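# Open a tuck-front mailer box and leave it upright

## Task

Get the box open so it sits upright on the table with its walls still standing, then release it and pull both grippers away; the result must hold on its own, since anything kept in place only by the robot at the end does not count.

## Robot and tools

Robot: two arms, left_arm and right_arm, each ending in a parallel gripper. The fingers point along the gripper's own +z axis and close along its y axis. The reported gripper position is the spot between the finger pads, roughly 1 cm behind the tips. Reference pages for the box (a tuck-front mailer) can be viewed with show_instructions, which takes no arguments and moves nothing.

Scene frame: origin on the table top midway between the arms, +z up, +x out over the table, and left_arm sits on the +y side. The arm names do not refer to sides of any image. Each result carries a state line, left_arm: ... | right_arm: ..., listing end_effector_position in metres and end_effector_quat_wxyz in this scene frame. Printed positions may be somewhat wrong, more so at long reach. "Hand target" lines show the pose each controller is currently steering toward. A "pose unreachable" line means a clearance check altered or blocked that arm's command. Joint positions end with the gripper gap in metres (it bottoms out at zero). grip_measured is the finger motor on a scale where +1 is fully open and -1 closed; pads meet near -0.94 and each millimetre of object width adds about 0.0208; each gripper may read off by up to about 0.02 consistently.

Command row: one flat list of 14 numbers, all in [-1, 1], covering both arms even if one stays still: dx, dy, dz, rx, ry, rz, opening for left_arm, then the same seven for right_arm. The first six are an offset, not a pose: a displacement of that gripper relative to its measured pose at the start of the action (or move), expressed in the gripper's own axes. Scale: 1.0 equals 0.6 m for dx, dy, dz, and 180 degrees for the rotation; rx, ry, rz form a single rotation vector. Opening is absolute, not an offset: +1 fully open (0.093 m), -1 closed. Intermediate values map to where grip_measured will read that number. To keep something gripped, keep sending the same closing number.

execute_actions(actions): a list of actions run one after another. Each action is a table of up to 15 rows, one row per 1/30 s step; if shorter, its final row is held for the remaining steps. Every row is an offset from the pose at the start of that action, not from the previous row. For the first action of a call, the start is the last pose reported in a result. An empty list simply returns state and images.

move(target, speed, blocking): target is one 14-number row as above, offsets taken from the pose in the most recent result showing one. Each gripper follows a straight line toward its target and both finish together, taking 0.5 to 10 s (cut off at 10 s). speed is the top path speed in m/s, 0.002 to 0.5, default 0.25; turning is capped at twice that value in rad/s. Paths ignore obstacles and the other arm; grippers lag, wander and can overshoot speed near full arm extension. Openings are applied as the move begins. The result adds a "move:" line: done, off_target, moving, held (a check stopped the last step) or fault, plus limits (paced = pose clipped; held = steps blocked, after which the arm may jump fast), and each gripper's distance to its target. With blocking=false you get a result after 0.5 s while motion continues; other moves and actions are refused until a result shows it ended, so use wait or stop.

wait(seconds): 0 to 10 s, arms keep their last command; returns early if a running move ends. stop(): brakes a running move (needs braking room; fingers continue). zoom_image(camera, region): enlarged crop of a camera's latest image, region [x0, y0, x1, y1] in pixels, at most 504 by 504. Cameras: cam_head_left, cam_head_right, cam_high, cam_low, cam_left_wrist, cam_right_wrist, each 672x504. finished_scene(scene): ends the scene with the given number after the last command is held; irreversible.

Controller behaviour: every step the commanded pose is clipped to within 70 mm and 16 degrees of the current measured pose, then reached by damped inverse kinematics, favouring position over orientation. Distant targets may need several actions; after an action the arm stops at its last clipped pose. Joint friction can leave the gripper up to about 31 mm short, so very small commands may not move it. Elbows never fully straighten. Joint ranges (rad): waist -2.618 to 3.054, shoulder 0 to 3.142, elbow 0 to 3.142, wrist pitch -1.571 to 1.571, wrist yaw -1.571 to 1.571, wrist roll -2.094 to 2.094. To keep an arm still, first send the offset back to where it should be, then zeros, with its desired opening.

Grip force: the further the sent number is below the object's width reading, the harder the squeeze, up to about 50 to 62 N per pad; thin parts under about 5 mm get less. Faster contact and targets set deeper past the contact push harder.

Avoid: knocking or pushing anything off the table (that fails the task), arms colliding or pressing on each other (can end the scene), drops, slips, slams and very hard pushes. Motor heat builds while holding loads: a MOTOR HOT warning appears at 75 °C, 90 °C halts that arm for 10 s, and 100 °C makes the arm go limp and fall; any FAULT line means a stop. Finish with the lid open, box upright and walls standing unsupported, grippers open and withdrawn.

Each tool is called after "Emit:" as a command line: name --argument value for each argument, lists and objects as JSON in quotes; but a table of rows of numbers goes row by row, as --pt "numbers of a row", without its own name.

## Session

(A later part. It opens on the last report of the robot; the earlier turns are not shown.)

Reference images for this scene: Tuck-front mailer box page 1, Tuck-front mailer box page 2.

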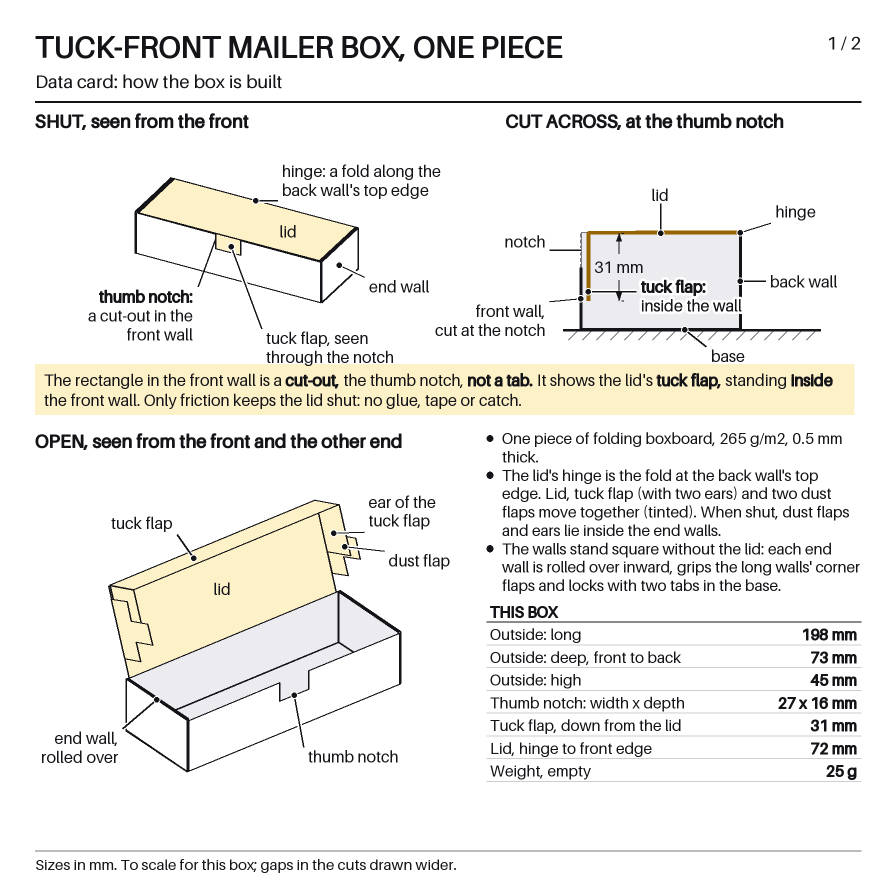

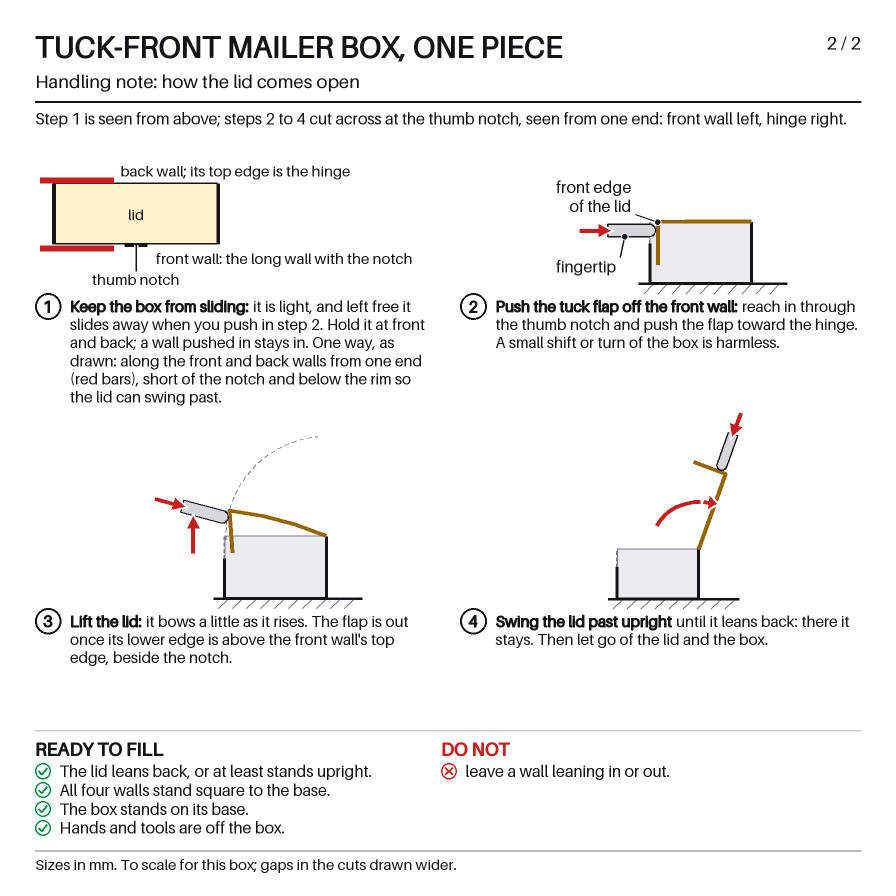

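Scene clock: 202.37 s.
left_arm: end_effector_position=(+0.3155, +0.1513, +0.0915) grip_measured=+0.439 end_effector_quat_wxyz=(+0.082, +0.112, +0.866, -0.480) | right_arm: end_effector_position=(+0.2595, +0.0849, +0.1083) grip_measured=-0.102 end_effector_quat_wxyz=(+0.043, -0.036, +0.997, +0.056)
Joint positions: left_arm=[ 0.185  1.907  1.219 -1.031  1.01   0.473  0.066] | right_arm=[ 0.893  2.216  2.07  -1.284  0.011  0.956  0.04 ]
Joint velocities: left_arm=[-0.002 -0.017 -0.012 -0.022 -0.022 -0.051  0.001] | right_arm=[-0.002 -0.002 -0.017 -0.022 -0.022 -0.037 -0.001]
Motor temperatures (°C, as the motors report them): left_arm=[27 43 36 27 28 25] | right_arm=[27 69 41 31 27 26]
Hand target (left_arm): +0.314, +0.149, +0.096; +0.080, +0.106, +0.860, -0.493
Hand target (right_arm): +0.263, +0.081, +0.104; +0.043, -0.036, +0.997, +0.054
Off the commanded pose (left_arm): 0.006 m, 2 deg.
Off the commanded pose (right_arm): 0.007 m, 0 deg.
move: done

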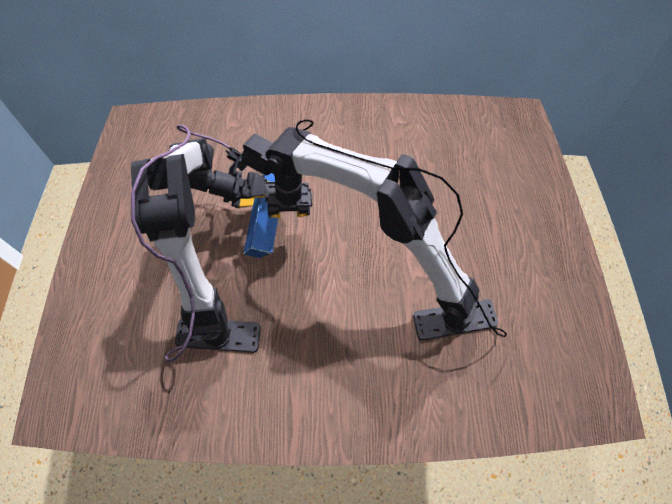

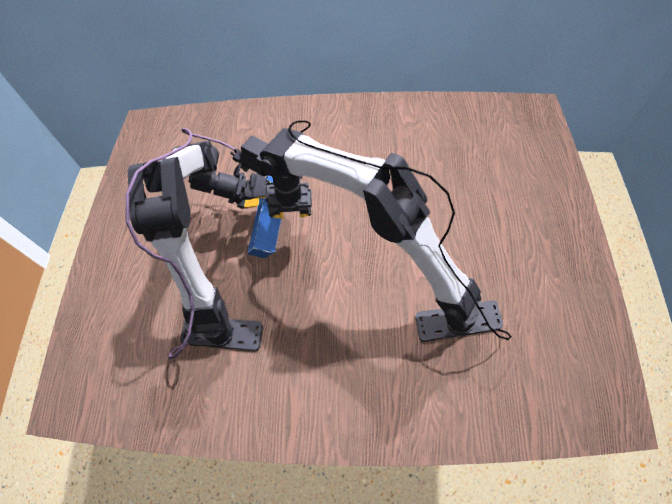

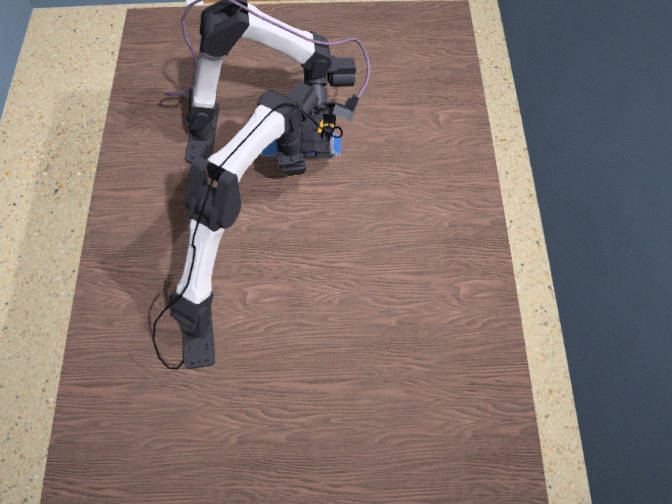

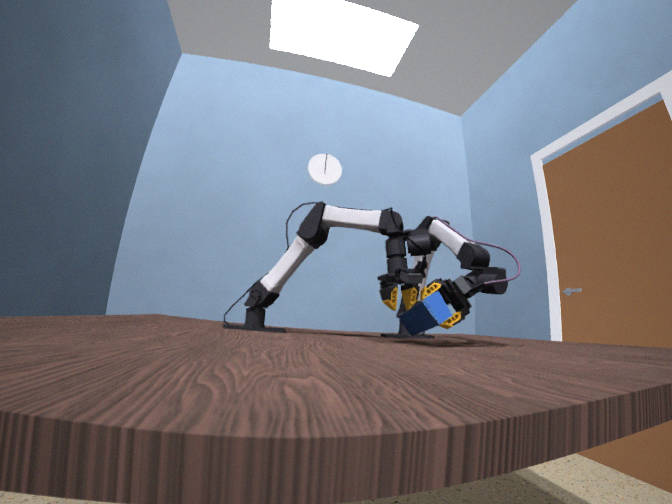

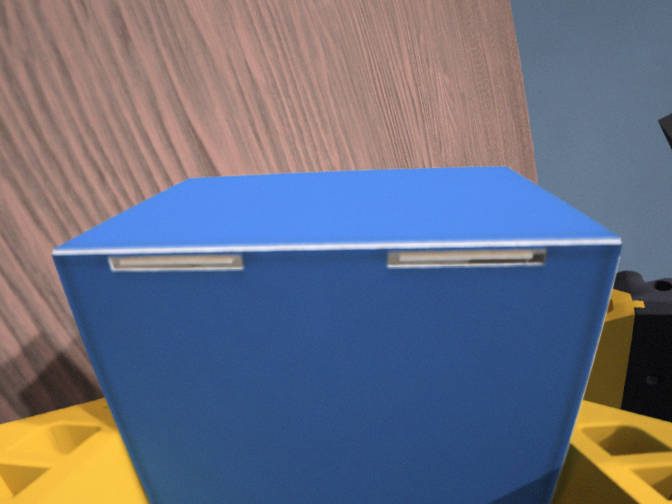

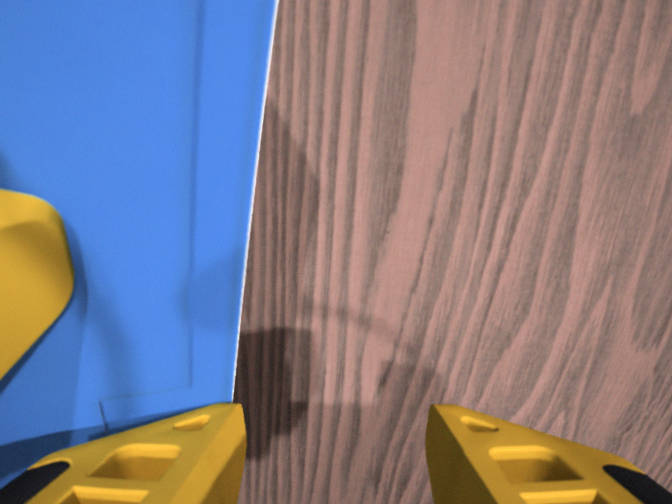

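Emit:
move --target '[0,0,0,0,0,0,0.42,0,0.0,0.035,0,0,0,-0.1]' --speed 0.01

Scene clock: 206.87 s.
left_arm: end_effector_position=(+0.3161, +0.1550, +0.0858) grip_measured=+0.439 end_effector_quat_wxyz=(+0.082, +0.119, +0.875, -0.462) | right_arm: end_effector_position=(+0.2602, +0.0858, +0.0973) grip_measured=-0.102 end_effector_quat_wxyz=(+0.043, -0.036, +0.997, +0.057)
Joint positions: left_arm=[ 0.185  1.907  1.219 -1.02   0.97   0.477  0.066] | right_arm=[ 0.893  2.216  2.026 -1.239  0.011  0.956  0.04 ]
Joint velocities: left_arm=[-0.007 -0.032 -0.007  0.022 -0.007  0.022  0.001] | right_arm=[-0.017  0.002 -0.022 -0.007 -0.051 -0.022 -0.   ]
Motor temperatures (°C, as the motors report them): left_arm=[27 43 36 27 28 25] | right_arm=[27 69 40 31 27 26]
Hand target (left_arm): +0.316, +0.151, +0.092; +0.082, +0.112, +0.867, -0.479
Hand target (right_arm): +0.261, +0.087, +0.088; +0.043, -0.036, +0.997, +0.056
Off the commanded pose (left_arm): 0.007 m, 2 deg.
Off the commanded pose (right_arm): 0.010 m, 0 deg.
move: done

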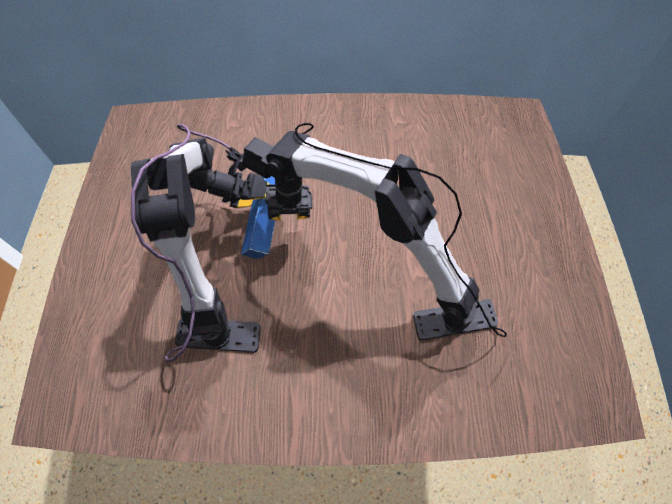

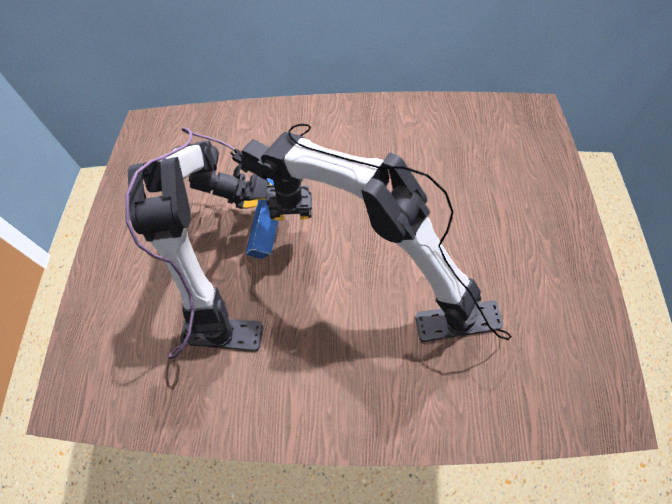

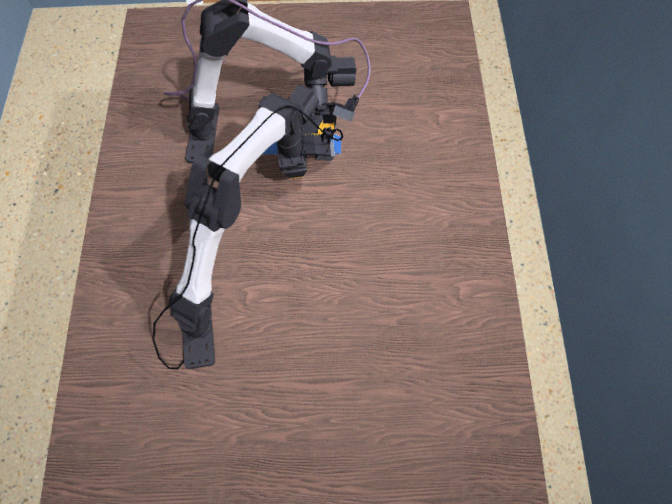

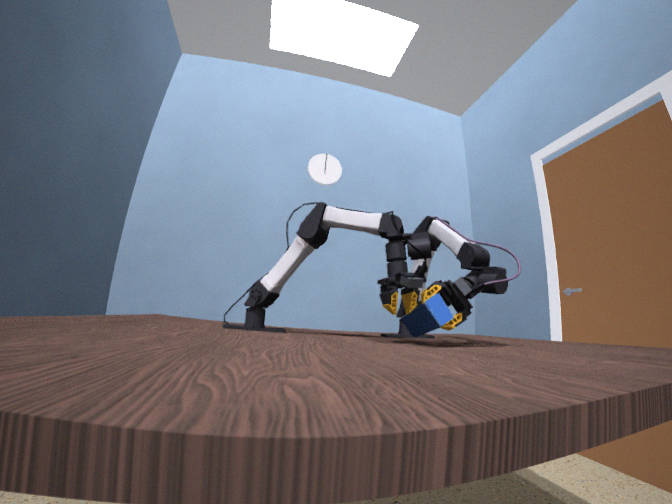

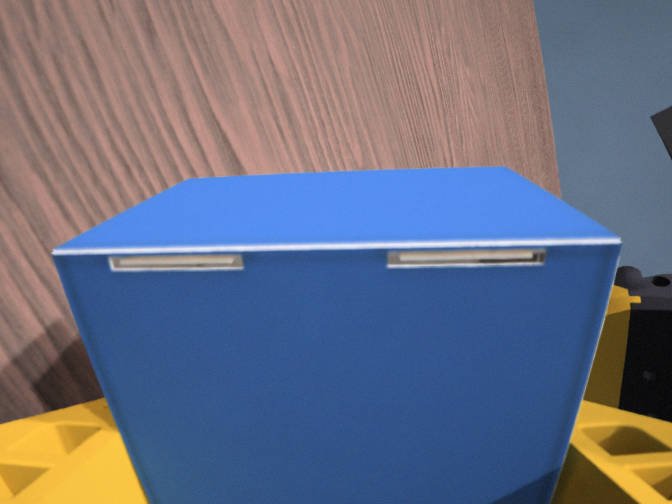

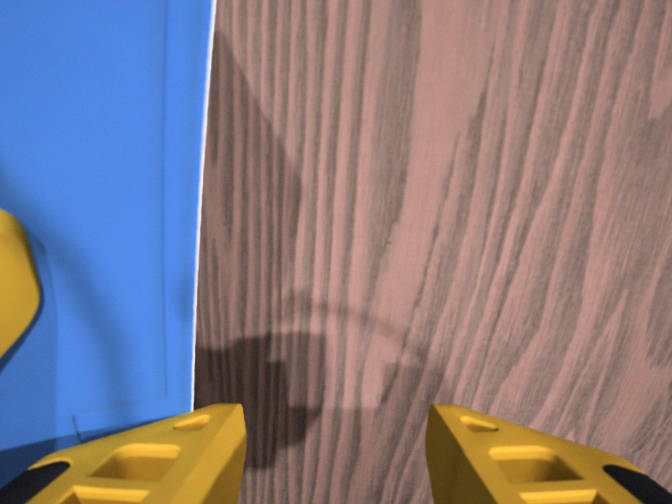

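Emit:
move --target '[0,0,0,0,0,0,0.42,0,-0.03,-0.12,0,0,0,-0.1]' --speed 0.05

Emit:
move --target '[0,-0.01,0,0.1,0,0,0.5,0,0,0,0,0,0,-0.1]' --speed 0.05

Scene clock: 211.93 s.
left_arm: end_effector_position=(+0.3162, +0.1555, +0.0850) grip_measured=+0.439 end_effector_quat_wxyz=(+0.082, +0.120, +0.876, -0.460) | right_arm: end_effector_position=(+0.2530, +0.0606, +0.1545) grip_measured=-0.102 end_effector_quat_wxyz=(+0.037, -0.036, +0.998, +0.044)
Joint positions: left_arm=[ 0.185  1.907  1.219 -1.018  0.965  0.477  0.066] | right_arm=[ 0.878  2.165  2.178 -1.469  0.011  0.941  0.04 ]
Joint velocities: left_arm=[ 0.012 -0.012 -0.002 -0.081  0.007 -0.022 -0.001] | right_arm=[ 0.002 -0.002  0.002 -0.007  0.037 -0.007 -0.   ]
Motor temperatures (°C, as the motors report them): left_arm=[27 43 36 27 28 25] | right_arm=[27 70 40 31 27 26]
Hand target (left_arm): +0.316, +0.155, +0.086; +0.082, +0.119, +0.875, -0.462
Hand target (right_arm): +0.257, +0.060, +0.167; +0.044, -0.036, +0.997, +0.056
Off the commanded pose (left_arm): 0.001 m, 0 deg.
Off the commanded pose (right_arm): 0.012 m, 2 deg.
move: off_target (right_arm)

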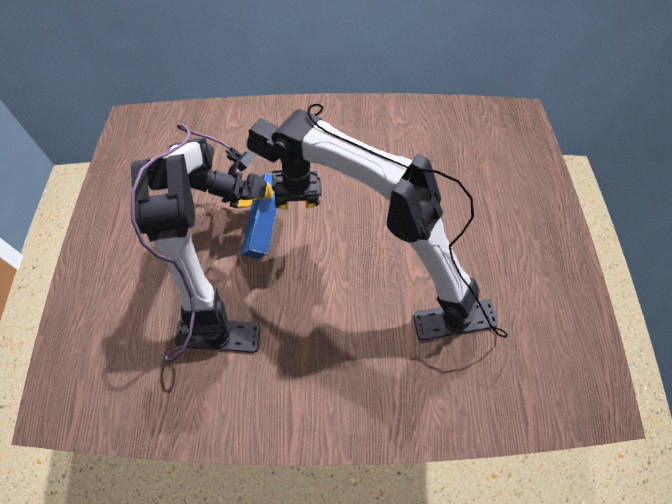

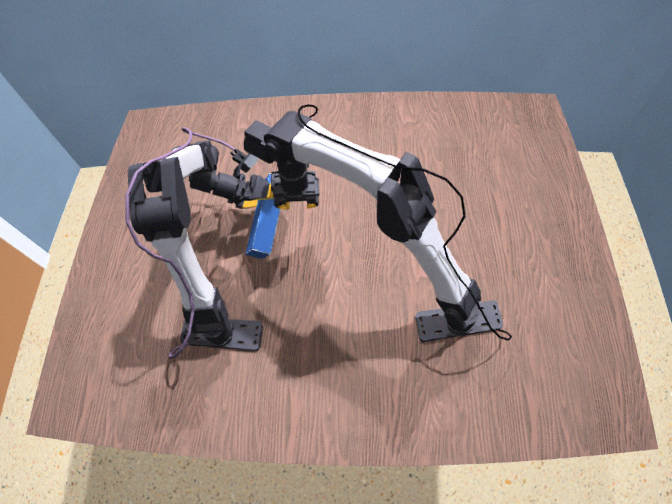

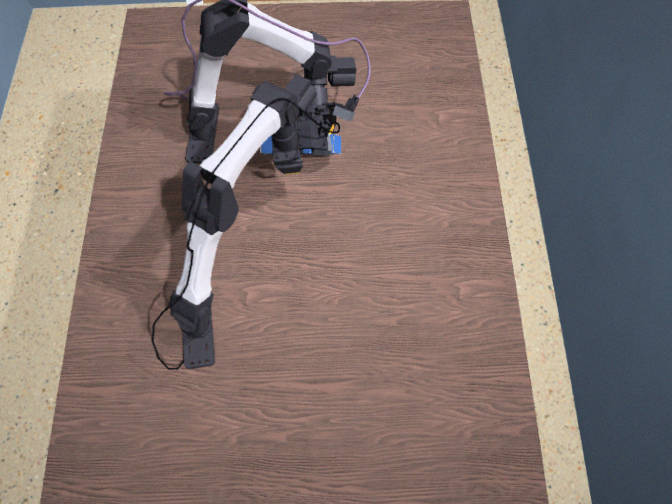

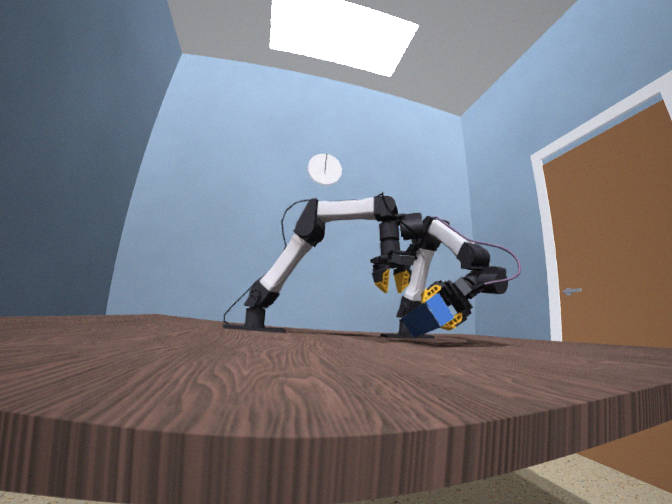

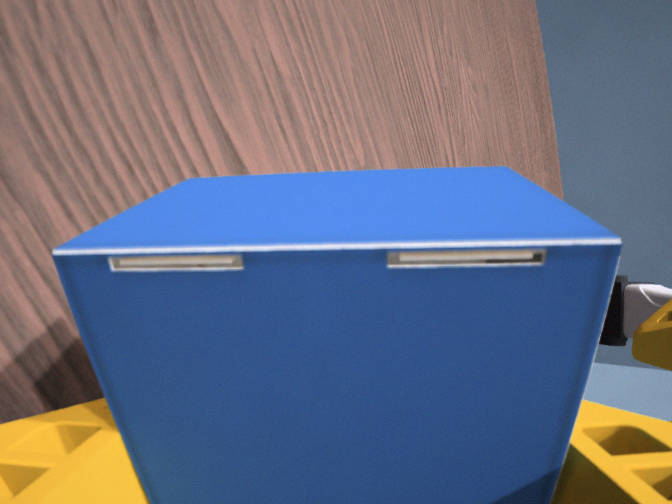

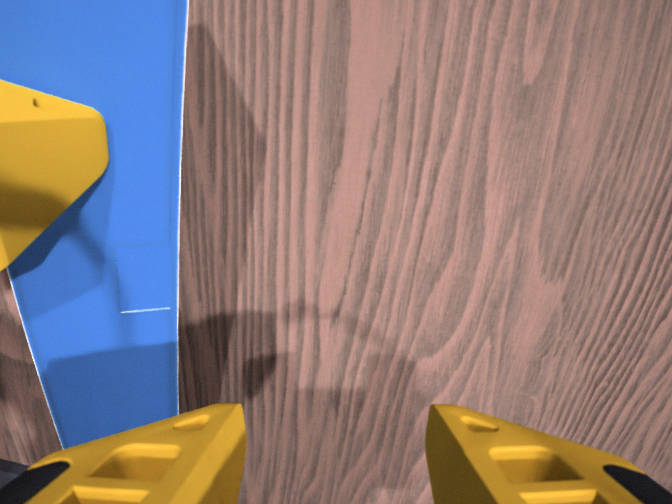

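Scene clock: 215.37 s.
left_arm: end_effector_position=(+0.3077, +0.1479, +0.0904) grip_measured=+0.506 end_effector_quat_wxyz=(+0.055, +0.139, +0.795, -0.587) | right_arm: end_effector_position=(+0.2530, +0.0606, +0.1545) grip_measured=-0.102 end_effector_quat_wxyz=(+0.037, -0.036, +0.998, +0.044)
Joint positions: left_arm=[ 0.22   2.162  1.368 -1.436  1.176  0.964  0.069] | right_arm=[ 0.878  2.165  2.178 -1.469  0.011  0.941  0.04 ]
Joint velocities: left_arm=[ 0.012 -0.007  0.022 -0.037  0.007  0.051 -0.001] | right_arm=[ 0.007  0.002  0.007  0.066  0.066  0.022 -0.   ]
Motor temperatures (°C, as the motors report them): left_arm=[27 43 36 27 28 25] | right_arm=[27 70 40 30 27 26]
Hand target (left_arm): +0.314, +0.152, +0.091; +0.060, +0.133, +0.793, -0.592
Hand target (right_arm): +0.253, +0.061, +0.154; +0.037, -0.036, +0.998, +0.044
Off the commanded pose (left_arm): 0.008 m, 1 deg.
Off the commanded pose (right_arm): 0.000 m, 0 deg.
move: done

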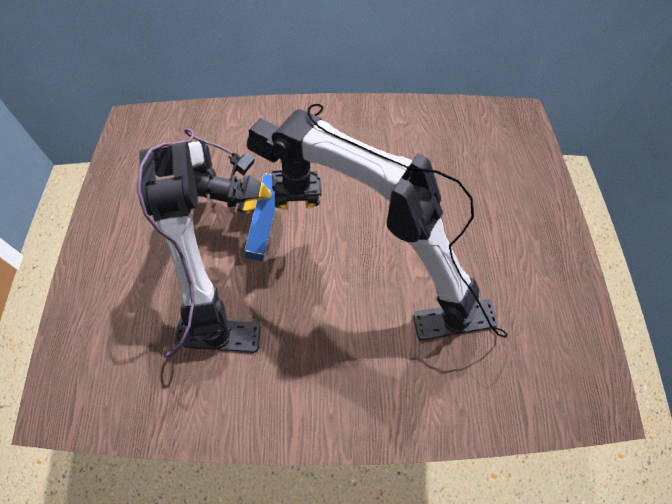

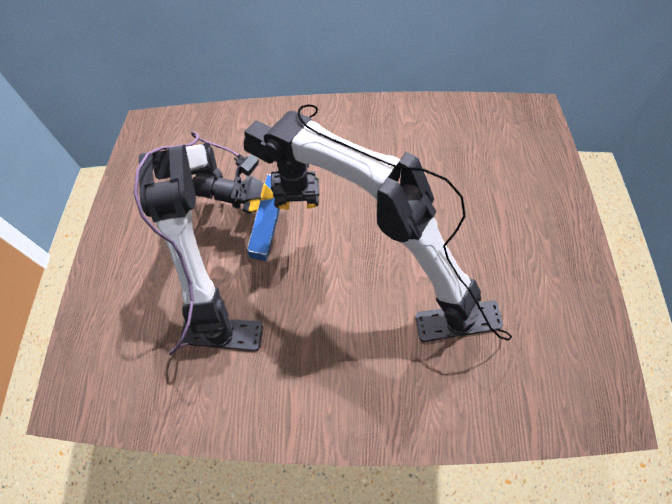

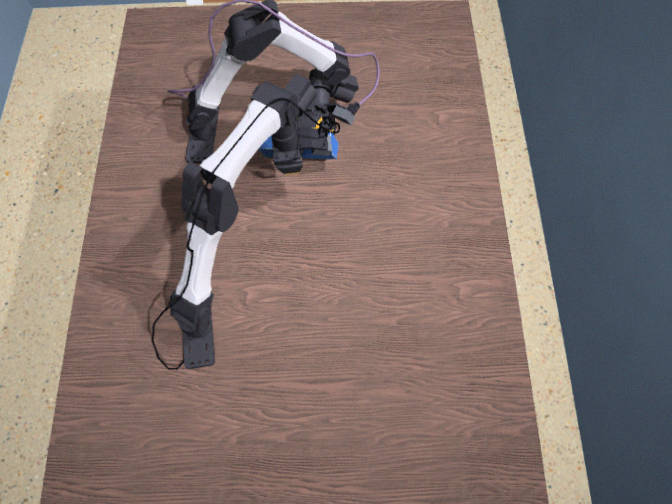

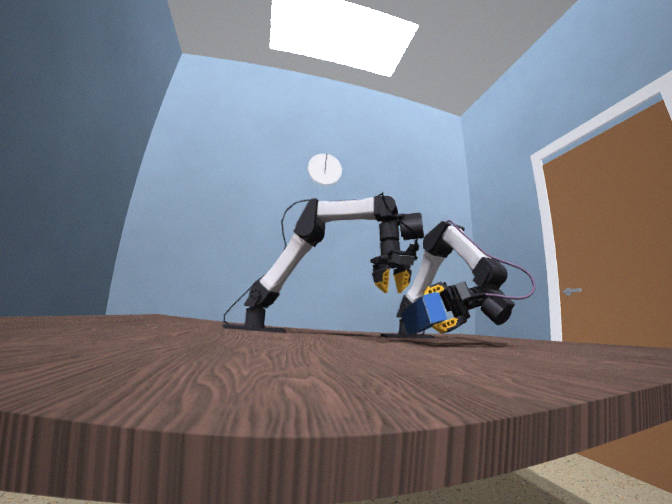

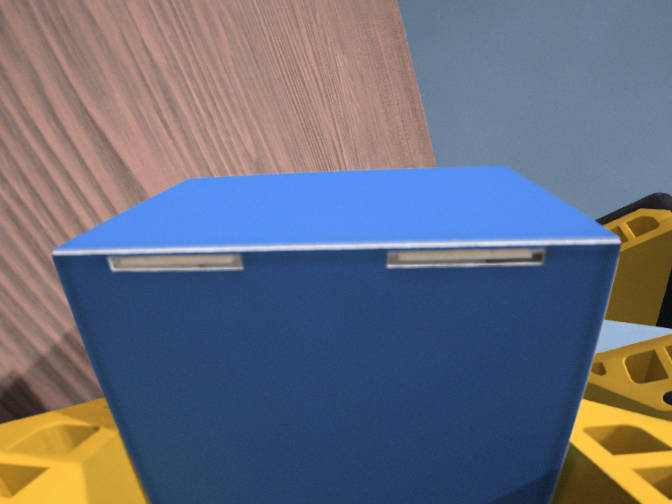

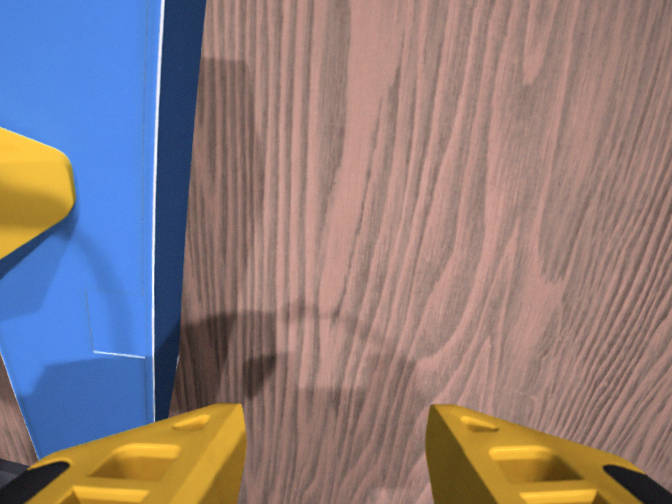

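Emit:
move --target '[0,0,0,0,0,0,0.5,-0.003,0.055,0.02,0,0,0,0.3]' --speed 0.03

Scene clock: 219.77 s.
left_arm: end_effector_position=(+0.3075, +0.1478, +0.0912) grip_measured=+0.506 end_effector_quat_wxyz=(+0.056, +0.140, +0.794, -0.588) | right_arm: end_effector_position=(+0.2547, +0.0920, +0.1430) grip_measured=+0.298 end_effector_quat_wxyz=(+0.035, -0.037, +0.998, +0.045)
Joint positions: left_arm=[ 0.22   2.162  1.369 -1.441  1.178  0.972  0.069] | right_arm=[ 0.91   2.323  2.395 -1.531  0.011  0.971  0.059]
Joint velocities: left_arm=[-0.002 -0.002  0.017 -0.007 -0.022  0.037 -0.001] | right_arm=[ 0.002  0.012  0.042 -0.051 -0.037 -0.007 -0.001]
Motor temperatures (°C, as the motors report them): left_arm=[27 43 36 27 28 25] | right_arm=[27 70 41 30 27 26]
Hand target (left_arm): +0.308, +0.148, +0.090; +0.055, +0.139, +0.795, -0.588
Hand target (right_arm): +0.253, +0.095, +0.146; +0.037, -0.036, +0.998, +0.045
Off the commanded pose (left_arm): 0.001 m, 0 deg.
Off the commanded pose (right_arm): 0.004 m, 0 deg.
move: done

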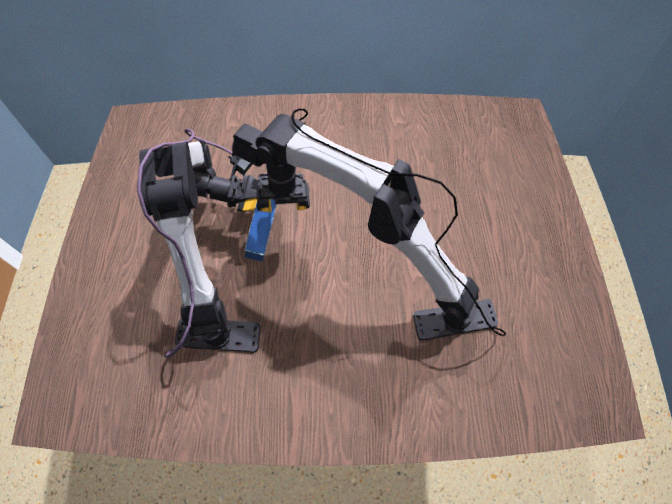

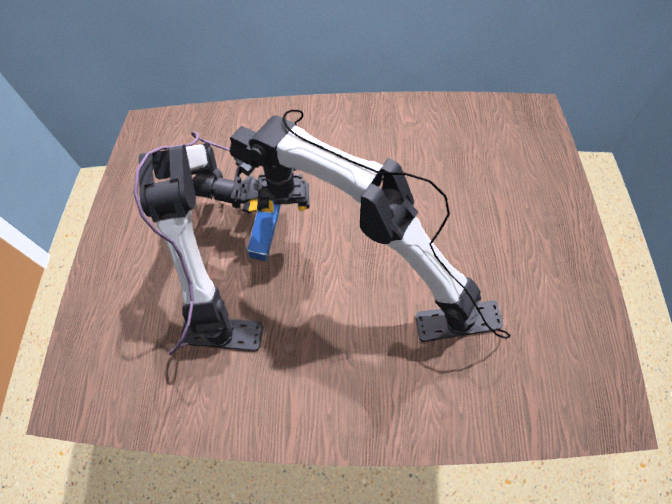

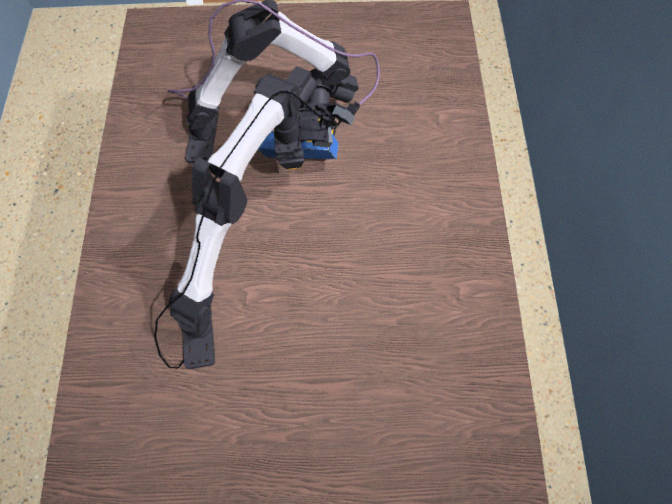

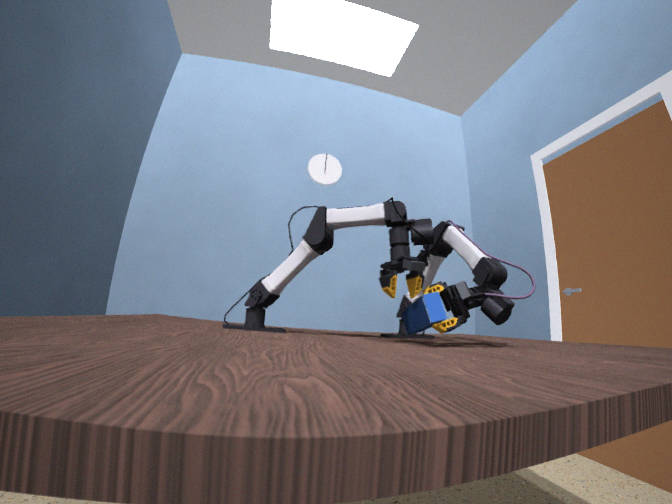

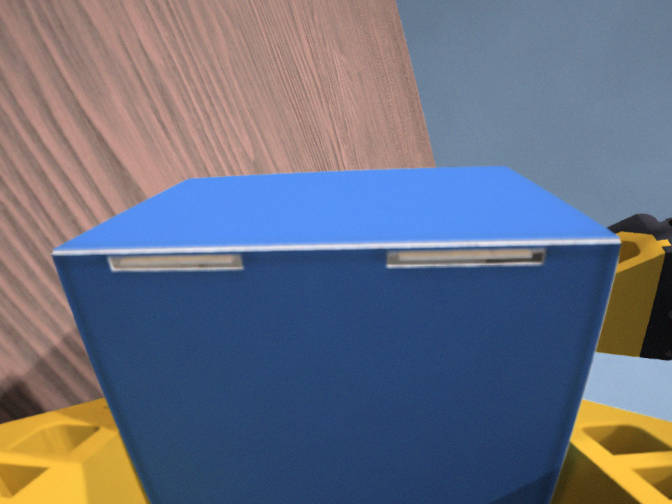

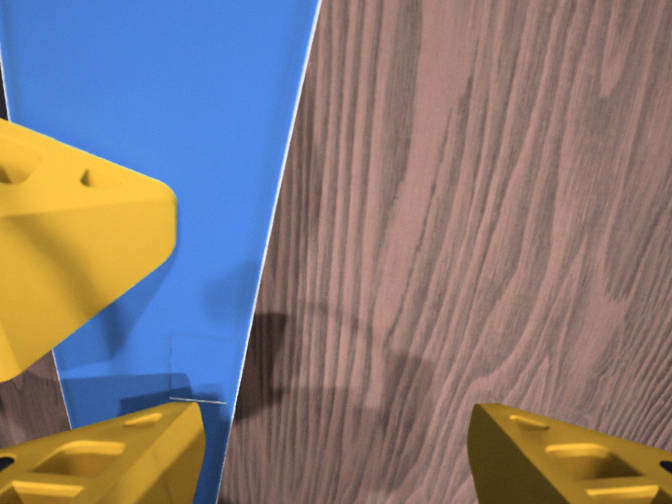

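Emit:
move --target '[0,0,0,0,0,0,0.5,-0.005,0,0.04,0,0,0,0.4]' --speed 0.015

Scene clock: 222.93 s.
left_arm: end_effector_position=(+0.3083, +0.1489, +0.0874) grip_measured=+0.506 end_effector_quat_wxyz=(+0.060, +0.150, +0.798, -0.581) | right_arm: end_effector_position=(+0.2569, +0.0968, +0.1204) grip_measured=+0.398 end_effector_quat_wxyz=(+0.032, -0.037, +0.998, +0.044)
Joint positions: left_arm=[ 0.22   2.162  1.369 -1.419  1.163  0.972  0.069] | right_arm=[ 0.91   2.323  2.303 -1.442  0.008  0.972  0.064]
Joint velocities: left_arm=[ 0.007 -0.007 -0.017 -0.037  0.022 -0.037  0.   ] | right_arm=[-0.012 -0.002 -0.007  0.037 -0.022 -0.081  0.   ]
Motor temperatures (°C, as the motors report them): left_arm=[27 43 36 27 28 25] | right_arm=[27 70 41 30 27 26]
Hand target (left_arm): +0.308, +0.148, +0.091; +0.056, +0.140, +0.795, -0.588
Hand target (right_arm): +0.259, +0.094, +0.119; +0.034, -0.037, +0.998, +0.044
Off the commanded pose (left_arm): 0.004 m, 2 deg.
Off the commanded pose (right_arm): 0.004 m, 0 deg.
move: done

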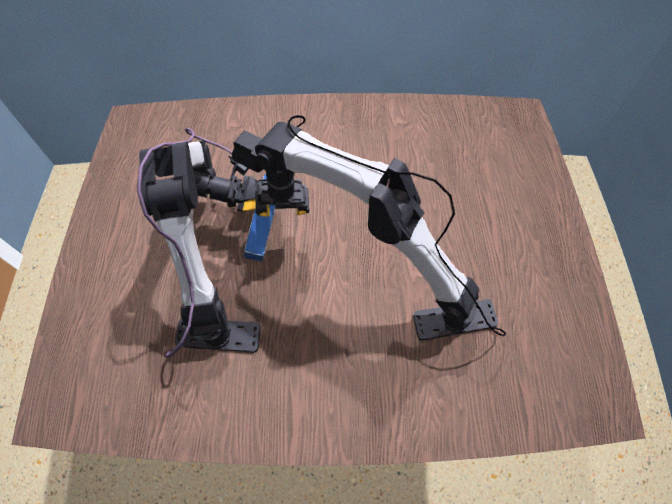

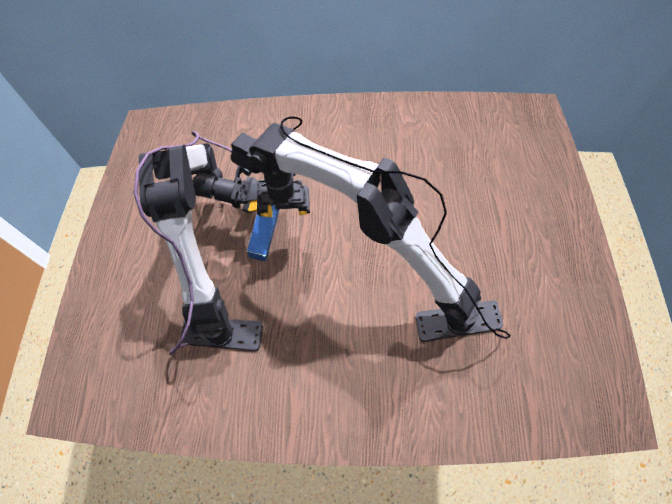

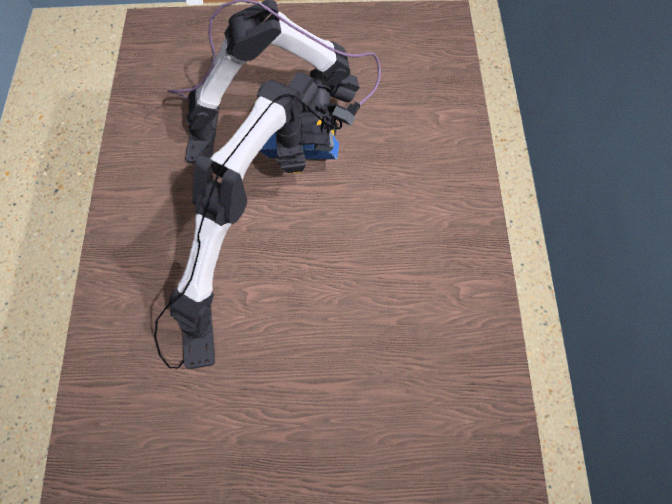

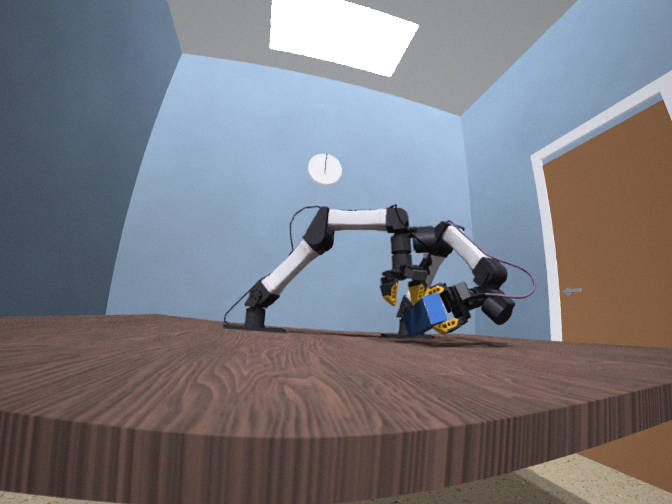

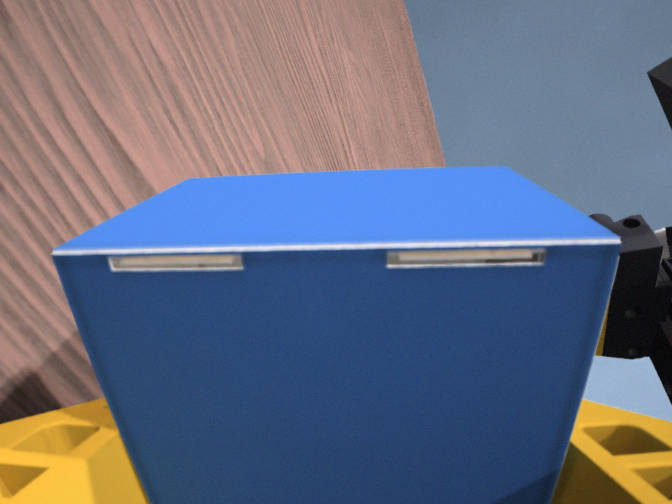

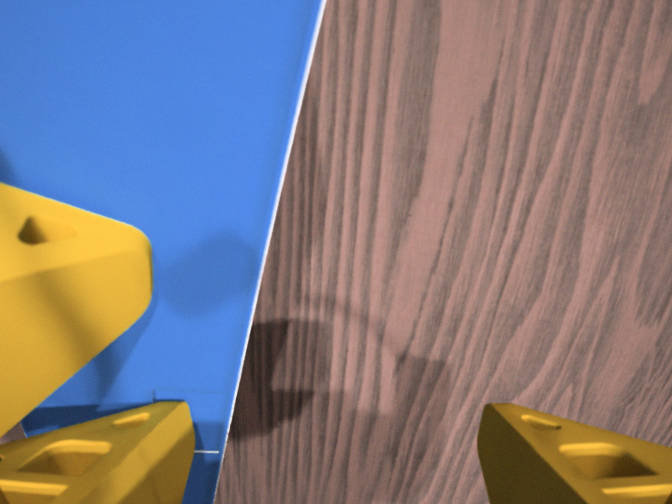

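Emit:
execute_actions --actions '[[[0,0,0,0.02,0,0,0.5,0,0,0.012,0,0,0,0.32]],[[0,0,0,0.02,0,0,0.5,0,0,0.012,0,0,0,0.24]],[[0,0,0,0.02,0,0,0.5,0,0,0.012,0,0,0,0.16]],[[0,0,0,0.02,0,0,0.5,0,0,0.012,0,0,0,0.08]],[[0,0,0,0.02,0,0,0.5,0,0,0.012,0,0,0,0.0]],[[0,0,0,0.02,0,0,0.5,0,0,0.012,0,0,0,-0.08]]]'

Scene clock: 229.70 s.
left_arm: end_effector_position=(+0.3045, +0.1444, +0.0868) grip_measured=+0.506 end_effector_quat_wxyz=(+0.094, +0.189, +0.760, -0.615) | right_arm: end_effector_position=(+0.2504, +0.1078, +0.1159) grip_measured=-0.078 end_effector_quat_wxyz=(+0.010, -0.039, +0.997, +0.070)
Joint positions: left_arm=[ 0.22   2.243  1.388 -1.554  1.225  1.265  0.07 ] | right_arm=[ 0.91   2.323  2.281 -1.399 -0.057  0.972  0.041]
Joint velocities: left_arm=[-0.007 -0.012 -0.002  0.022  0.022  0.007  0.001] | right_arm=[ 0.002 -0.002 -0.012 -0.037 -0.051 -0.007 -0.001]
Motor temperatures (°C, as the motors report them): left_arm=[27 43 36 28 28 25] | right_arm=[27 71 40 30 27 26]
Hand target (left_arm): +0.304, +0.144, +0.086; +0.098, +0.183, +0.755, -0.622
Hand target (right_arm): +0.251, +0.107, +0.109; +0.012, -0.039, +0.997, +0.065
Off the commanded pose (left_arm): 0.001 m, 4 deg.
Off the commanded pose (right_arm): 0.008 m, 1 deg.
joint sent to its limit (left arm) — the command would take joint 4 (wrist pitch) past its lower limit, so that joint was sent only as far as its limit.

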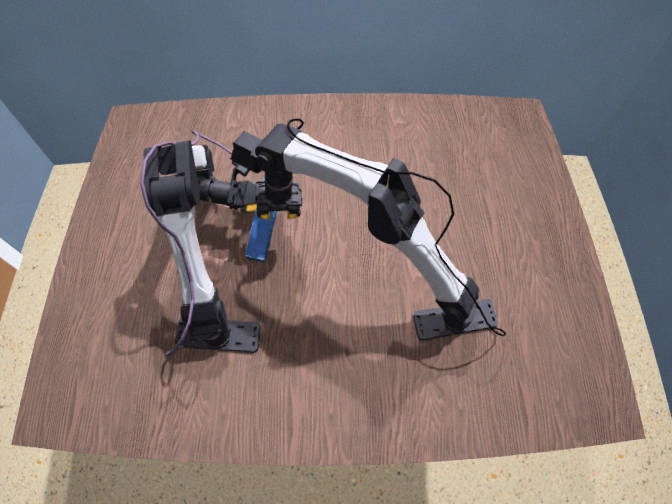

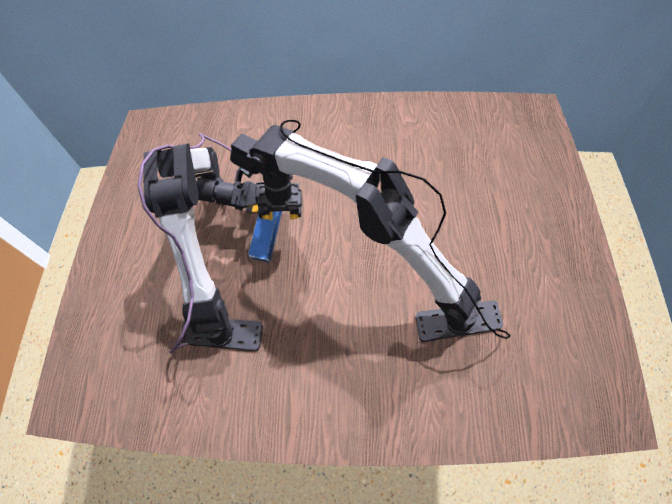

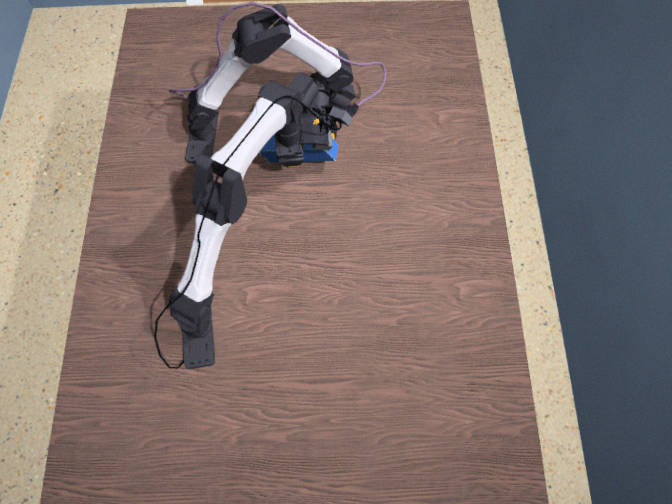

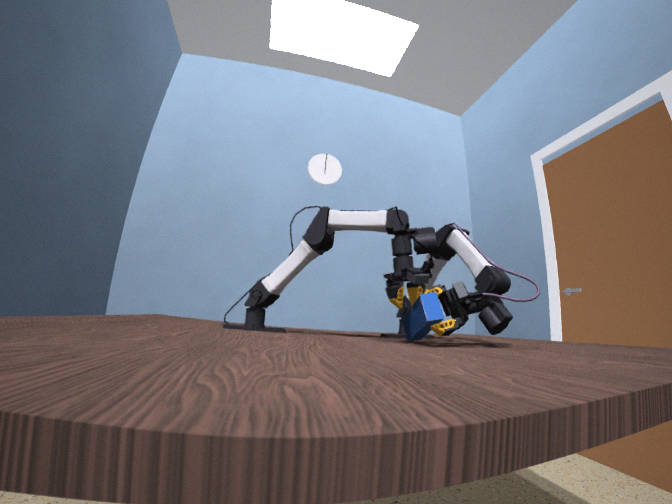

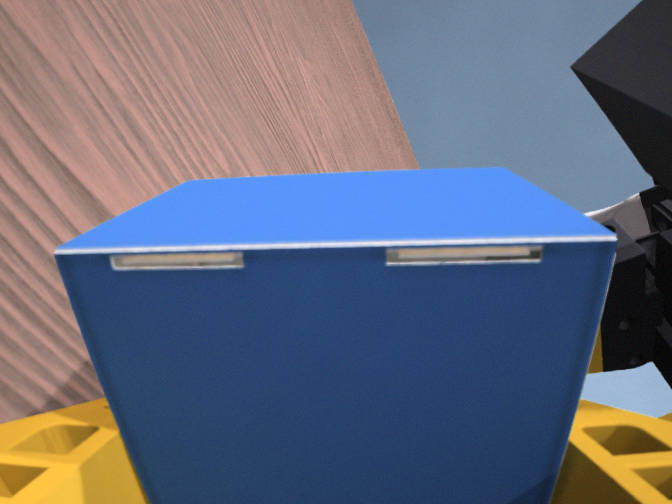

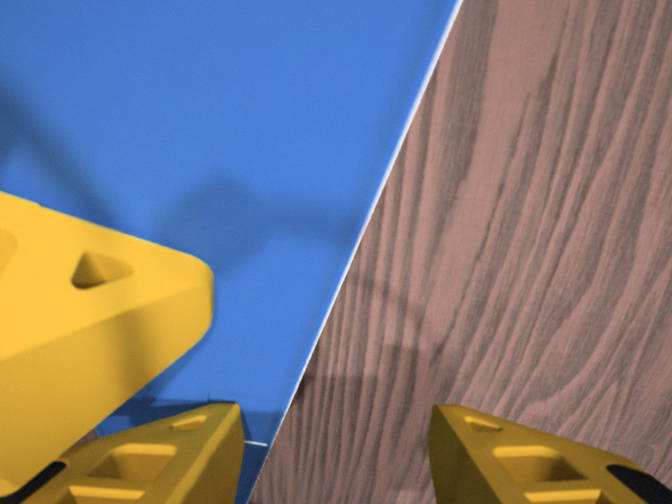

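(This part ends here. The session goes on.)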